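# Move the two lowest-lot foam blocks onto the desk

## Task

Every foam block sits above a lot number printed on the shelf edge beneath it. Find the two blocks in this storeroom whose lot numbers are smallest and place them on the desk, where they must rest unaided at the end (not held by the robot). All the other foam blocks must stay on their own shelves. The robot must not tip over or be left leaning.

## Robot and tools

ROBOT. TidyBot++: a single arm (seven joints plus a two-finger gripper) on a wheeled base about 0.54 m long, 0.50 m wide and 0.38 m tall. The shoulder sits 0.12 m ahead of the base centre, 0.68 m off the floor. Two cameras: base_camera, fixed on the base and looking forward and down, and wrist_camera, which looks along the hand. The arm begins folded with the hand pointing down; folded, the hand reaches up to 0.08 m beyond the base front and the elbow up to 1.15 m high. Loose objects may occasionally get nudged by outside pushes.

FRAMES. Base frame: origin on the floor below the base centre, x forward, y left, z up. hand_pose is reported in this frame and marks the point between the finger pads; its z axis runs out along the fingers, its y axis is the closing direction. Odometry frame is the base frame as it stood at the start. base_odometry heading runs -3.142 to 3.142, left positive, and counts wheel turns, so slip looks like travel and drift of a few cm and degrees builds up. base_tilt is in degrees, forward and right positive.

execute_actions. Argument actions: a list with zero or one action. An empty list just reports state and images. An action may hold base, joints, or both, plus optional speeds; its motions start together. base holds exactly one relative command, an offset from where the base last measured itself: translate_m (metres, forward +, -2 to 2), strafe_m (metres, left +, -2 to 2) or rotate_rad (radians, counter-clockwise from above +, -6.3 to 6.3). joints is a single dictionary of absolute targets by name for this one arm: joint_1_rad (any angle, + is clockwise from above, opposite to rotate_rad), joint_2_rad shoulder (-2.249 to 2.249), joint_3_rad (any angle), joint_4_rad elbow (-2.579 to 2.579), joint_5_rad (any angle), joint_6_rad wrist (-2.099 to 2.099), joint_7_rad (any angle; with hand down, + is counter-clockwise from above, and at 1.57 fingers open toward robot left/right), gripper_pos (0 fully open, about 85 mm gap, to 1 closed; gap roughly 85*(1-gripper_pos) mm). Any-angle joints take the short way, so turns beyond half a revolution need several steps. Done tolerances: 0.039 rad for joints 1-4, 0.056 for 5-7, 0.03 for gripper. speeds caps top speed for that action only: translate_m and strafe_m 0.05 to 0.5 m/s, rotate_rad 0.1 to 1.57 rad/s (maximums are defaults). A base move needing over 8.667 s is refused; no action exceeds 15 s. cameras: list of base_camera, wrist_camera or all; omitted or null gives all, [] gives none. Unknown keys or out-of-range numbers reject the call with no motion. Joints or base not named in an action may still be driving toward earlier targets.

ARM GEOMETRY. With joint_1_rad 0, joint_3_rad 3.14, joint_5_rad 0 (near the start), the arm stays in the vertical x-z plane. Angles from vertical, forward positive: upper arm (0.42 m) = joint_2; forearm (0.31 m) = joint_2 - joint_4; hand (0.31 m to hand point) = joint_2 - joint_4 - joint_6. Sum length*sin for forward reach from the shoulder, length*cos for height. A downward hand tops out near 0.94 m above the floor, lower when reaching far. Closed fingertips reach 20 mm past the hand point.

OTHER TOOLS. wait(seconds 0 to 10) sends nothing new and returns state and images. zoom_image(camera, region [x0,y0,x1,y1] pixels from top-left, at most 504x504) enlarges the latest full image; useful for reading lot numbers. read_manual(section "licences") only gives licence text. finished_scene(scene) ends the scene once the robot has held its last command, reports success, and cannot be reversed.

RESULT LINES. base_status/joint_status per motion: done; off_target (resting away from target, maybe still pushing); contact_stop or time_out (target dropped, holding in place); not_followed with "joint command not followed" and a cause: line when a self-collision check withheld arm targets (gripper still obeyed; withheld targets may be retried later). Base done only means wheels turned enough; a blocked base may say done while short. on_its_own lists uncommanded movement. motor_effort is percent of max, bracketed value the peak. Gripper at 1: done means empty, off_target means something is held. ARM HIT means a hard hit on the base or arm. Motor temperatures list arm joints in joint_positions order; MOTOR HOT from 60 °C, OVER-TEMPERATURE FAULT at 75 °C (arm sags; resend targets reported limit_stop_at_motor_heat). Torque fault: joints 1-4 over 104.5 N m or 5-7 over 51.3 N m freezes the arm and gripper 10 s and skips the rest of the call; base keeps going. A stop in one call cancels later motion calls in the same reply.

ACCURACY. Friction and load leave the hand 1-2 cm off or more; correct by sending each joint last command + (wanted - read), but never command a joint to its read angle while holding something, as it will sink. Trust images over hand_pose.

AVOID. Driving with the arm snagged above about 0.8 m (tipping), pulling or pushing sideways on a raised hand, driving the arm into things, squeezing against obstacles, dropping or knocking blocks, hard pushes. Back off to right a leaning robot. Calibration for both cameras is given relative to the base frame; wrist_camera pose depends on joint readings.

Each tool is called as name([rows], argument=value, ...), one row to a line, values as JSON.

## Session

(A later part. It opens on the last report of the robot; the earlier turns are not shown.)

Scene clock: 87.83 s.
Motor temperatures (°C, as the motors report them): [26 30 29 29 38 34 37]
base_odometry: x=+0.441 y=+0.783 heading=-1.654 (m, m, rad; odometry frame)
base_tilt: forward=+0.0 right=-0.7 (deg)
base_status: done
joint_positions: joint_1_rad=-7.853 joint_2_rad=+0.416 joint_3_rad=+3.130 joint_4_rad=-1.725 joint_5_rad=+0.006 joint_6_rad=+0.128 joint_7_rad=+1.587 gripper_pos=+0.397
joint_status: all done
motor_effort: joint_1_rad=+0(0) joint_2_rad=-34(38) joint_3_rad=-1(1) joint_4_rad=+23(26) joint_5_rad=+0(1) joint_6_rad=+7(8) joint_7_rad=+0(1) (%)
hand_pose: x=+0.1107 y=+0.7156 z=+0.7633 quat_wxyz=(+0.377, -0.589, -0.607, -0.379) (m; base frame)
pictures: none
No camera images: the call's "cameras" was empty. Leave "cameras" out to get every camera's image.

execute_actions([
  {"joints":{"joint_2_rad":0.44}},
], cameras=[])

execute_actions([
  {"joints":{"gripper_pos":0}},
], cameras=[])

execute_actions([
  {"joints":{"joint_2_rad":0.2}},
], cameras=["wrist_camera"])

execute_actions([
  {"base":{"translate_m":1.3},"joints":{"joint_1_rad":0}},
], cameras=[])

execute_actions([
  {"base":{"strafe_m":0.4},"joints":{"joint_2_rad":0.4,"joint_4_rad":-2.5,"joint_6_rad":1.0}},
])

Scene clock: 89.00 s.
Motor temperatures (°C, as the motors report them): [26 30 29 29 38 34 37]
base_odometry: x=+0.441 y=+0.783 heading=-1.654 (m, m, rad; odometry frame)
base_tilt: forward=+0.0 right=-0.6 (deg)
base_status: not commanded
joint_positions: joint_1_rad=-7.853 joint_2_rad=+0.418 joint_3_rad=+3.130 joint_4_rad=-1.725 joint_5_rad=+0.006 joint_6_rad=+0.129 joint_7_rad=+1.587 gripper_pos=+0.397
joint_status: all done
motor_effort: joint_1_rad=-1(1) joint_2_rad=-31(34) joint_3_rad=-1(1) joint_4_rad=+21(23) joint_5_rad=+0(0) joint_6_rad=+5(7) joint_7_rad=+0(0) (%)
hand_pose: x=+0.1107 y=+0.7161 z=+0.7624 quat_wxyz=(+0.377, -0.589, -0.607, -0.378) (m; base frame)
pictures: none
No camera images: the call's "cameras" was empty. Leave "cameras" out to get every camera's image.

Scene clock: 90.10 s.
Motor temperatures (°C, as the motors report them): [26 30 29 29 38 34 37]
base_odometry: x=+0.441 y=+0.783 heading=-1.654 (m, m, rad; odometry frame)
base_tilt: forward=+0.0 right=-0.5 (deg)
base_status: not commanded
joint_positions: joint_1_rad=-7.853 joint_2_rad=+0.429 joint_3_rad=+3.130 joint_4_rad=-1.725 joint_5_rad=+0.006 joint_6_rad=+0.129 joint_7_rad=+1.587 gripper_pos=+0.000
joint_status: all done
motor_effort: joint_1_rad=-1(1) joint_2_rad=-33(34) joint_3_rad=+0(1) joint_4_rad=+22(23) joint_5_rad=+0(0) joint_6_rad=+6(7) joint_7_rad=+0(0) (%)
hand_pose: x=+0.1107 y=+0.7169 z=+0.7544 quat_wxyz=(+0.374, -0.591, -0.609, -0.375) (m; base frame)
pictures: none
No camera images: the call's "cameras" was empty. Leave "cameras" out to get every camera's image.

Scene clock: 91.57 s.
Motor temperatures (°C, as the motors report them): [26 30 29 29 38 34 37]
base_odometry: x=+0.441 y=+0.783 heading=-1.654 (m, m, rad; odometry frame)
base_tilt: forward=+0.0 right=-0.5 (deg)
base_status: not commanded
joint_positions: joint_1_rad=-7.853 joint_2_rad=+0.196 joint_3_rad=+3.130 joint_4_rad=-1.725 joint_5_rad=+0.006 joint_6_rad=+0.129 joint_7_rad=+1.587 gripper_pos=+0.000
joint_status: all done
motor_effort: joint_1_rad=-1(1) joint_2_rad=-27(36) joint_3_rad=-1(1) joint_4_rad=+25(25) joint_5_rad=+0(0) joint_6_rad=+7(7) joint_7_rad=+0(0) (%)
hand_pose: x=+0.1106 y=+0.6806 z=+0.9185 quat_wxyz=(+0.440, -0.543, -0.561, -0.444) (m; base frame)
pictures: wrist_camera
camera_calibration (this result's frames):
wrist_camera: T_world_to_cam=[[0.999952, 0.00587765, 0.00785518, -0.119483], [0.00892302, -0.212054, -0.977217, 1.09979], [-0.00407802, 0.97724, -0.212096, -0.335054], [0, 0, 0, 1]] pos_world=[0.108298, 0.561344, 1.00461]
Images, in order (width x height): wrist_camera 644x476.

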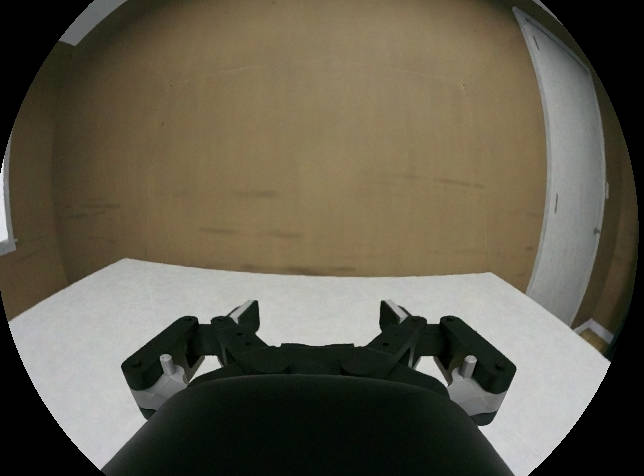

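Scene clock: 95.53 s.
Motor temperatures (°C, as the motors report them): [26 30 29 29 38 34 37]
base_odometry: x=+0.334 y=-0.513 heading=-1.654 (m, m, rad; odometry frame)
base_tilt: forward=+0.1 right=-0.5 (deg)
base_status: done
joint_positions: joint_1_rad=-6.288 joint_2_rad=+0.198 joint_3_rad=+3.129 joint_4_rad=-1.726 joint_5_rad=+0.006 joint_6_rad=+0.129 joint_7_rad=+1.587 gripper_pos=+0.000
joint_status: all done
motor_effort: joint_1_rad=-1(3) joint_2_rad=-29(30) joint_3_rad=-1(3) joint_4_rad=+25(26) joint_5_rad=+0(0) joint_6_rad=+7(8) joint_7_rad=+0(0) (%)
hand_pose: x=+0.8001 y=+0.0122 z=+0.9167 quat_wxyz=(-0.001, -0.781, -0.015, -0.624) (m; base frame)
pictures: none
No camera images: the call's "cameras" was empty. Leave "cameras" out to get every camera's image.

Scene clock: 97.67 s.
Motor temperatures (°C, as the motors report them): [26 30 29 29 38 34 37]
base_odometry: x=+0.733 y=-0.546 heading=-1.654 (m, m, rad; odometry frame)
base_tilt: forward=+0.0 right=-0.6 (deg)
base_status: done
joint_positions: joint_1_rad=-6.290 joint_2_rad=+0.383 joint_3_rad=+3.129 joint_4_rad=-2.478 joint_5_rad=+0.006 joint_6_rad=+0.967 joint_7_rad=+1.587 gripper_pos=+0.000
joint_status: all done
motor_effort: joint_1_rad=-1(2) joint_2_rad=-23(29) joint_3_rad=-2(3) joint_4_rad=+12(25) joint_5_rad=+1(1) joint_6_rad=+7(8) joint_7_rad=+1(0) (%)
hand_pose: x=+0.6580 y=+0.0127 z=+0.6710 quat_wxyz=(+0.003, -0.812, -0.015, -0.584) (m; base frame)
pictures: base_camera, wrist_camera
camera_calibration (this result's frames):
wrist_camera: T_world_to_cam=[[0.0175327, -0.999844, 0.00200774, 0.00220334], [-0.311193, -0.00736521, -0.950318, 0.901374], [0.950185, 0.0160369, -0.311274, -0.281827], [0, 0, 0, 1]] pos_world=[0.548251, 0.0133614, 0.768862]
Images, in order (width x height): base_camera 644x364, wrist_camera 644x476.

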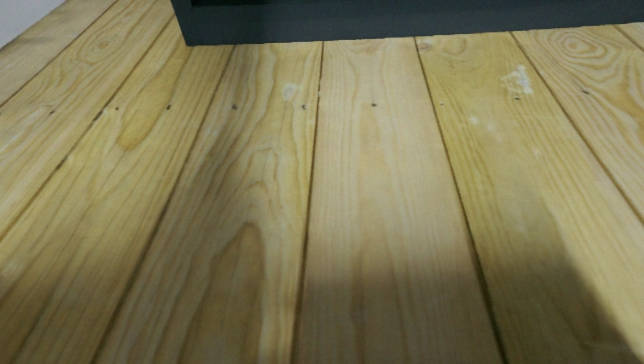

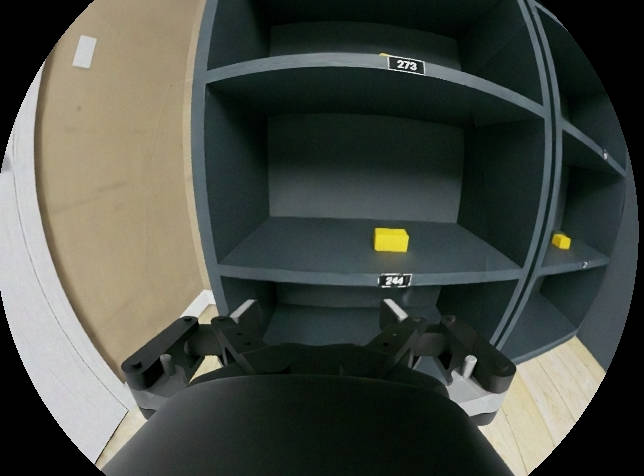

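execute_actions([
  {"base":{"strafe_m":0.12},"joints":{"joint_1_rad":0.2,"joint_5_rad":1.1,"joint_6_rad":-1.6,"joint_7_rad":3.17,"joint_4_rad":-1.5}},
], cameras=[])

execute_actions([
  {"joints":{"joint_2_rad":1.205,"joint_4_rad":-0.34}},
], cameras=[])

execute_actions([
  {"base":{"translate_m":0.34}},
], cameras=["wrist_camera"])

Scene clock: 100.80 s.
Motor temperatures (°C, as the motors report them): [26 30 29 29 38 34 37]
base_odometry: x=+0.853 y=-0.556 heading=-1.654 (m, m, rad; odometry frame)
base_tilt: forward=+0.0 right=-0.5 (deg)
base_status: done
joint_positions: joint_1_rad=-6.092 joint_2_rad=+0.387 joint_3_rad=+3.129 joint_4_rad=-1.520 joint_5_rad=+1.076 joint_6_rad=-1.574 joint_7_rad=+3.137 gripper_pos=+0.000
joint_status: all done
motor_effort: joint_1_rad=+0(2) joint_2_rad=-29(30) joint_3_rad=+1(3) joint_4_rad=+18(19) joint_5_rad=+9(8) joint_6_rad=-3(7) joint_7_rad=+0(0) (%)
hand_pose: x=+0.4694 y=-0.3415 z=+0.8272 quat_wxyz=(-0.213, -0.598, -0.607, +0.478) (m; base frame)
pictures: none
No camera images: the call's "cameras" was empty. Leave "cameras" out to get every camera's image.

Scene clock: 103.23 s.
Motor temperatures (°C, as the motors report them): [26 30 29 29 38 34 37]
base_odometry: x=+0.853 y=-0.556 heading=-1.654 (m, m, rad; odometry frame)
base_tilt: forward=+0.1 right=-0.6 (deg)
base_status: not commanded
joint_positions: joint_1_rad=-6.092 joint_2_rad=+1.195 joint_3_rad=+3.129 joint_4_rad=-0.364 joint_5_rad=+1.076 joint_6_rad=-1.574 joint_7_rad=+3.137 gripper_pos=+0.000
joint_status: all done
motor_effort: joint_1_rad=-1(2) joint_2_rad=-49(49) joint_3_rad=+4(3) joint_4_rad=+20(20) joint_5_rad=+8(8) joint_6_rad=+0(3) joint_7_rad=+0(0) (%)
hand_pose: x=+0.7625 y=-0.3992 z=+0.6888 quat_wxyz=(-0.328, -0.667, -0.545, +0.387) (m; base frame)
pictures: none
No camera images: the call's "cameras" was empty. Leave "cameras" out to get every camera's image.

Scene clock: 105.20 s.
Motor temperatures (°C, as the motors report them): [26 30 29 29 38 34 37]
base_odometry: x=+0.824 y=-0.895 heading=-1.654 (m, m, rad; odometry frame)
base_tilt: forward=+0.1 right=-0.6 (deg)
base_status: done
joint_positions: joint_1_rad=-6.089 joint_2_rad=+1.197 joint_3_rad=+3.129 joint_4_rad=-0.362 joint_5_rad=+1.076 joint_6_rad=-1.574 joint_7_rad=+3.137 gripper_pos=+0.000
joint_status: not commanded
motor_effort: joint_1_rad=-1(1) joint_2_rad=-49(51) joint_3_rad=+3(3) joint_4_rad=+20(21) joint_5_rad=+9(9) joint_6_rad=-1(1) joint_7_rad=+0(0) (%)
hand_pose: x=+0.7618 y=-0.4010 z=+0.6877 quat_wxyz=(-0.327, -0.668, -0.545, +0.388) (m; base frame)
pictures: wrist_camera
camera_calibration (this result's frames):
wrist_camera: T_world_to_cam=[[0.980774, -0.192885, 0.0296095, -0.842482], [-0.120123, -0.477155, 0.870571, -0.639662], [-0.153792, -0.85739, -0.491151, 0.245934], [0, 0, 0, 1]] pos_world=[0.78727, -0.256859, 0.702608]
Images, in order (width x height): wrist_camera 644x476.

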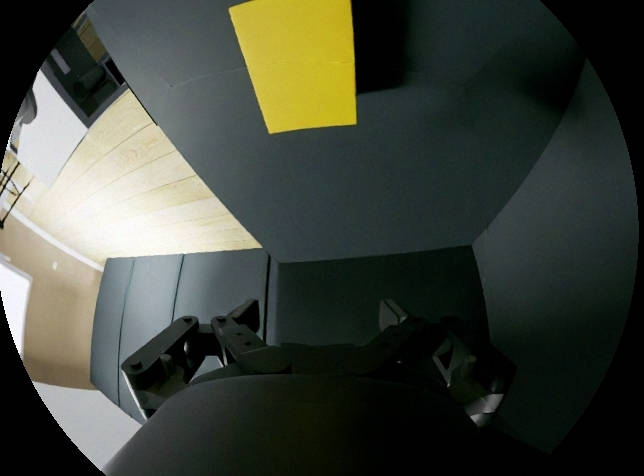

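execute_actions([
  {"base":{"translate_m":-0.007},"joints":{"joint_5_rad":0.55}},
], cameras=[])

execute_actions([
  {"joints":{"gripper_pos":1}},
], cameras=[])

execute_actions([
  {"joints":{"joint_5_rad":0.95}},
], cameras=[])

execute_actions([
  {"base":{"translate_m":-0.33}},
], cameras=[])

execute_actions([
  {"base":{"strafe_m":-0.45},"joints":{"joint_1_rad":-1.57,"joint_2_rad":0.45,"joint_4_rad":-0.95,"joint_5_rad":0.55}},
], cameras=[])

execute_actions([
  {"base":{"translate_m":-1.2}},
], cameras=["wrist_camera"])

Scene clock: 106.47 s.
Motor temperatures (°C, as the motors report them): [26 31 29 29 38 34 37]
base_odometry: x=+0.825 y=-0.888 heading=-1.654 (m, m, rad; odometry frame)
base_tilt: forward=+0.1 right=-0.5 (deg)
base_status: done
joint_positions: joint_1_rad=-6.087 joint_2_rad=+1.203 joint_3_rad=+3.129 joint_4_rad=-0.359 joint_5_rad=+0.551 joint_6_rad=-1.574 joint_7_rad=+3.137 gripper_pos=+0.000
joint_status: all done
motor_effort: joint_1_rad=-1(5) joint_2_rad=-49(52) joint_3_rad=+1(4) joint_4_rad=+20(21) joint_5_rad=+5(7) joint_6_rad=+0(1) joint_7_rad=+1(1) (%)
hand_pose: x=+0.7837 y=-0.2924 z=+0.5688 quat_wxyz=(-0.172, -0.746, -0.610, +0.203) (m; base frame)
pictures: none
No camera images: the call's "cameras" was empty. Leave "cameras" out to get every camera's image.

Scene clock: 107.57 s.
Motor temperatures (°C, as the motors report them): [26 31 29 29 38 34 37]
base_odometry: x=+0.825 y=-0.888 heading=-1.654 (m, m, rad; odometry frame)
base_tilt: forward=+0.1 right=-0.5 (deg)
base_status: not commanded
joint_positions: joint_1_rad=-6.087 joint_2_rad=+1.202 joint_3_rad=+3.129 joint_4_rad=-0.357 joint_5_rad=+0.551 joint_6_rad=-1.574 joint_7_rad=+3.137 gripper_pos=+0.385
joint_status: gripper_pos off_target (ended at +0.385, target +1.000)
motor_effort: joint_1_rad=-1(4) joint_2_rad=-48(52) joint_3_rad=+1(2) joint_4_rad=+20(21) joint_5_rad=+5(6) joint_6_rad=+0(1) joint_7_rad=+0(0) (%)
hand_pose: x=+0.7845 y=-0.2925 z=+0.5705 quat_wxyz=(-0.173, -0.746, -0.610, +0.202) (m; base frame)
pictures: none
No camera images: the call's "cameras" was empty. Leave "cameras" out to get every camera's image.

Scene clock: 108.43 s.
Motor temperatures (°C, as the motors report them): [26 31 29 29 38 34 37]
base_odometry: x=+0.825 y=-0.888 heading=-1.654 (m, m, rad; odometry frame)
base_tilt: forward=+0.0 right=-0.7 (deg)
base_status: not commanded
joint_positions: joint_1_rad=-6.081 joint_2_rad=+1.204 joint_3_rad=+3.129 joint_4_rad=-0.356 joint_5_rad=+0.947 joint_6_rad=-1.574 joint_7_rad=+3.137 gripper_pos=+0.385
joint_status: all done
motor_effort: joint_1_rad=+0(2) joint_2_rad=-50(52) joint_3_rad=+3(4) joint_4_rad=+20(21) joint_5_rad=+8(9) joint_6_rad=+0(0) joint_7_rad=+0(0) (%)
hand_pose: x=+0.7638 y=-0.3853 z=+0.6514 quat_wxyz=(-0.289, -0.694, -0.562, +0.345) (m; base frame)
pictures: none
No camera images: the call's "cameras" was empty. Leave "cameras" out to get every camera's image.

Scene clock: 110.53 s.
Motor temperatures (°C, as the motors report them): [26 31 29 29 38 34 37]
base_odometry: x=+0.852 y=-0.559 heading=-1.653 (m, m, rad; odometry frame)
base_tilt: forward=+0.1 right=-0.5 (deg)
base_status: done
joint_positions: joint_1_rad=-6.081 joint_2_rad=+1.204 joint_3_rad=+3.129 joint_4_rad=-0.356 joint_5_rad=+0.947 joint_6_rad=-1.574 joint_7_rad=+3.137 gripper_pos=+0.385
joint_status: not commanded
motor_effort: joint_1_rad=-1(6) joint_2_rad=-49(52) joint_3_rad=+2(5) joint_4_rad=+20(21) joint_5_rad=+7(8) joint_6_rad=+0(0) joint_7_rad=+1(0) (%)
hand_pose: x=+0.7639 y=-0.3851 z=+0.6510 quat_wxyz=(-0.289, -0.694, -0.562, +0.346) (m; base frame)
pictures: none
No camera images: the call's "cameras" was empty. Leave "cameras" out to get every camera's image.

Scene clock: 113.47 s.
Motor temperatures (°C, as the motors report them): [26 31 29 29 38 34 37]
base_odometry: x=+0.404 y=-0.522 heading=-1.653 (m, m, rad; odometry frame)
base_tilt: forward=+0.0 right=-0.6 (deg)
base_status: done
joint_positions: joint_1_rad=-7.851 joint_2_rad=+0.464 joint_3_rad=+3.128 joint_4_rad=-0.927 joint_5_rad=+0.575 joint_6_rad=-1.574 joint_7_rad=+3.137 gripper_pos=+0.385
joint_status: all done
motor_effort: joint_1_rad=-1(6) joint_2_rad=-33(51) joint_3_rad=+1(3) joint_4_rad=+21(21) joint_5_rad=+5(8) joint_6_rad=+1(1) joint_7_rad=+0(0) (%)
hand_pose: x=+0.2829 y=+0.5449 z=+0.8558 quat_wxyz=(-0.279, -0.024, -0.956, -0.086) (m; base frame)
pictures: none
No camera images: the call's "cameras" was empty. Leave "cameras" out to get every camera's image.

Scene clock: 117.23 s.
Motor temperatures (°C, as the motors report them): [26 31 29 29 38 34 37]
base_odometry: x=+0.502 y=+0.674 heading=-1.653 (m, m, rad; odometry frame)
base_tilt: forward=-0.1 right=-0.6 (deg)
base_status: done
joint_positions: joint_1_rad=-7.855 joint_2_rad=+0.464 joint_3_rad=+3.128 joint_4_rad=-0.928 joint_5_rad=+0.573 joint_6_rad=-1.574 joint_7_rad=+3.137 gripper_pos=+0.385
joint_status: not commanded
motor_effort: joint_1_rad=-1(4) joint_2_rad=-33(35) joint_3_rad=+1(2) joint_4_rad=+21(22) joint_5_rad=+6(6) joint_6_rad=+1(1) joint_7_rad=+1(0) (%)
hand_pose: x=+0.2799 y=+0.5454 z=+0.8554 quat_wxyz=(-0.278, -0.022, -0.957, -0.087) (m; base frame)
pictures: wrist_camera
camera_calibration (this result's frames):
wrist_camera: T_world_to_cam=[[0.000572071, 0.981443, 0.191751, -0.697082], [0.848823, -0.101851, 0.518773, -0.566968], [0.528677, 0.162466, -0.83313, 0.610879], [0, 0, 0, 1]] pos_world=[0.158697, 0.527153, 0.936736]
Images, in order (width x height): wrist_camera 644x476.

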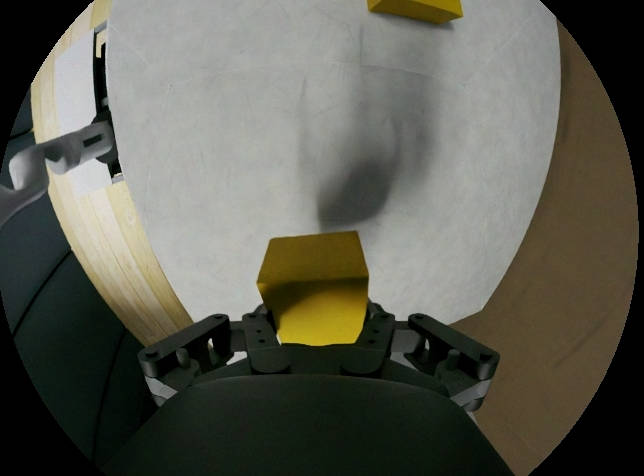

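execute_actions([
  {"joints":{"joint_2_rad":0.625}},
], cameras=[])

execute_actions([
  {"joints":{"gripper_pos":0}},
], cameras=[])

execute_actions([
  {"joints":{"joint_2_rad":0.45}},
], cameras=[])

finished_scene(scene=2)

Scene clock: 118.83 s.
Motor temperatures (°C, as the motors report them): [26 31 29 29 38 34 37]
base_odometry: x=+0.502 y=+0.674 heading=-1.653 (m, m, rad; odometry frame)
base_tilt: forward=-0.1 right=-0.6 (deg)
base_status: not commanded
joint_positions: joint_1_rad=-7.855 joint_2_rad=+0.628 joint_3_rad=+3.128 joint_4_rad=-0.936 joint_5_rad=+0.573 joint_6_rad=-1.574 joint_7_rad=+3.137 gripper_pos=+0.385
joint_status: all done
motor_effort: joint_1_rad=-1(2) joint_2_rad=-38(41) joint_3_rad=+1(1) joint_4_rad=+20(22) joint_5_rad=+6(5) joint_6_rad=-1(1) joint_7_rad=+0(1) (%)
hand_pose: x=+0.2800 y=+0.5642 z=+0.7617 quat_wxyz=(-0.279, +0.002, -0.960, -0.004) (m; base frame)
pictures: none
No camera images: the call's "cameras" was empty. Leave "cameras" out to get every camera's image.

Scene clock: 119.93 s.
Motor temperatures (°C, as the motors report them): [26 31 29 29 38 34 37]
base_odometry: x=+0.502 y=+0.674 heading=-1.653 (m, m, rad; odometry frame)
base_tilt: forward=+0.1 right=-0.6 (deg)
base_status: not commanded
joint_positions: joint_1_rad=-7.855 joint_2_rad=+0.628 joint_3_rad=+3.128 joint_4_rad=-0.936 joint_5_rad=+0.573 joint_6_rad=-1.574 joint_7_rad=+3.137 gripper_pos=+0.000
joint_status: all done
motor_effort: joint_1_rad=-1(1) joint_2_rad=-37(38) joint_3_rad=+1(0) joint_4_rad=+20(21) joint_5_rad=+6(6) joint_6_rad=+0(1) joint_7_rad=+1(0) (%)
hand_pose: x=+0.2800 y=+0.5642 z=+0.7617 quat_wxyz=(-0.279, +0.002, -0.960, -0.004) (m; base frame)
pictures: none
No camera images: the call's "cameras" was empty. Leave "cameras" out to get every camera's image.

Scene clock: 121.33 s.
Motor temperatures (°C, as the motors report them): [26 31 29 29 38 34 37]
base_odometry: x=+0.502 y=+0.674 heading=-1.653 (m, m, rad; odometry frame)
base_tilt: forward=+0.0 right=-0.5 (deg)
base_status: not commanded
joint_positions: joint_1_rad=-7.855 joint_2_rad=+0.445 joint_3_rad=+3.128 joint_4_rad=-0.936 joint_5_rad=+0.573 joint_6_rad=-1.574 joint_7_rad=+3.137 gripper_pos=+0.000
joint_status: all done
motor_effort: joint_1_rad=-1(1) joint_2_rad=-32(40) joint_3_rad=+1(1) joint_4_rad=+21(22) joint_5_rad=+5(6) joint_6_rad=+1(1) joint_7_rad=+0(0) (%)
hand_pose: x=+0.2800 y=+0.5403 z=+0.8629 quat_wxyz=(-0.277, -0.023, -0.956, -0.092) (m; base frame)
pictures: none
No camera images: the call's "cameras" was empty. Leave "cameras" out to get every camera's image.

The scene is finished: the task was done.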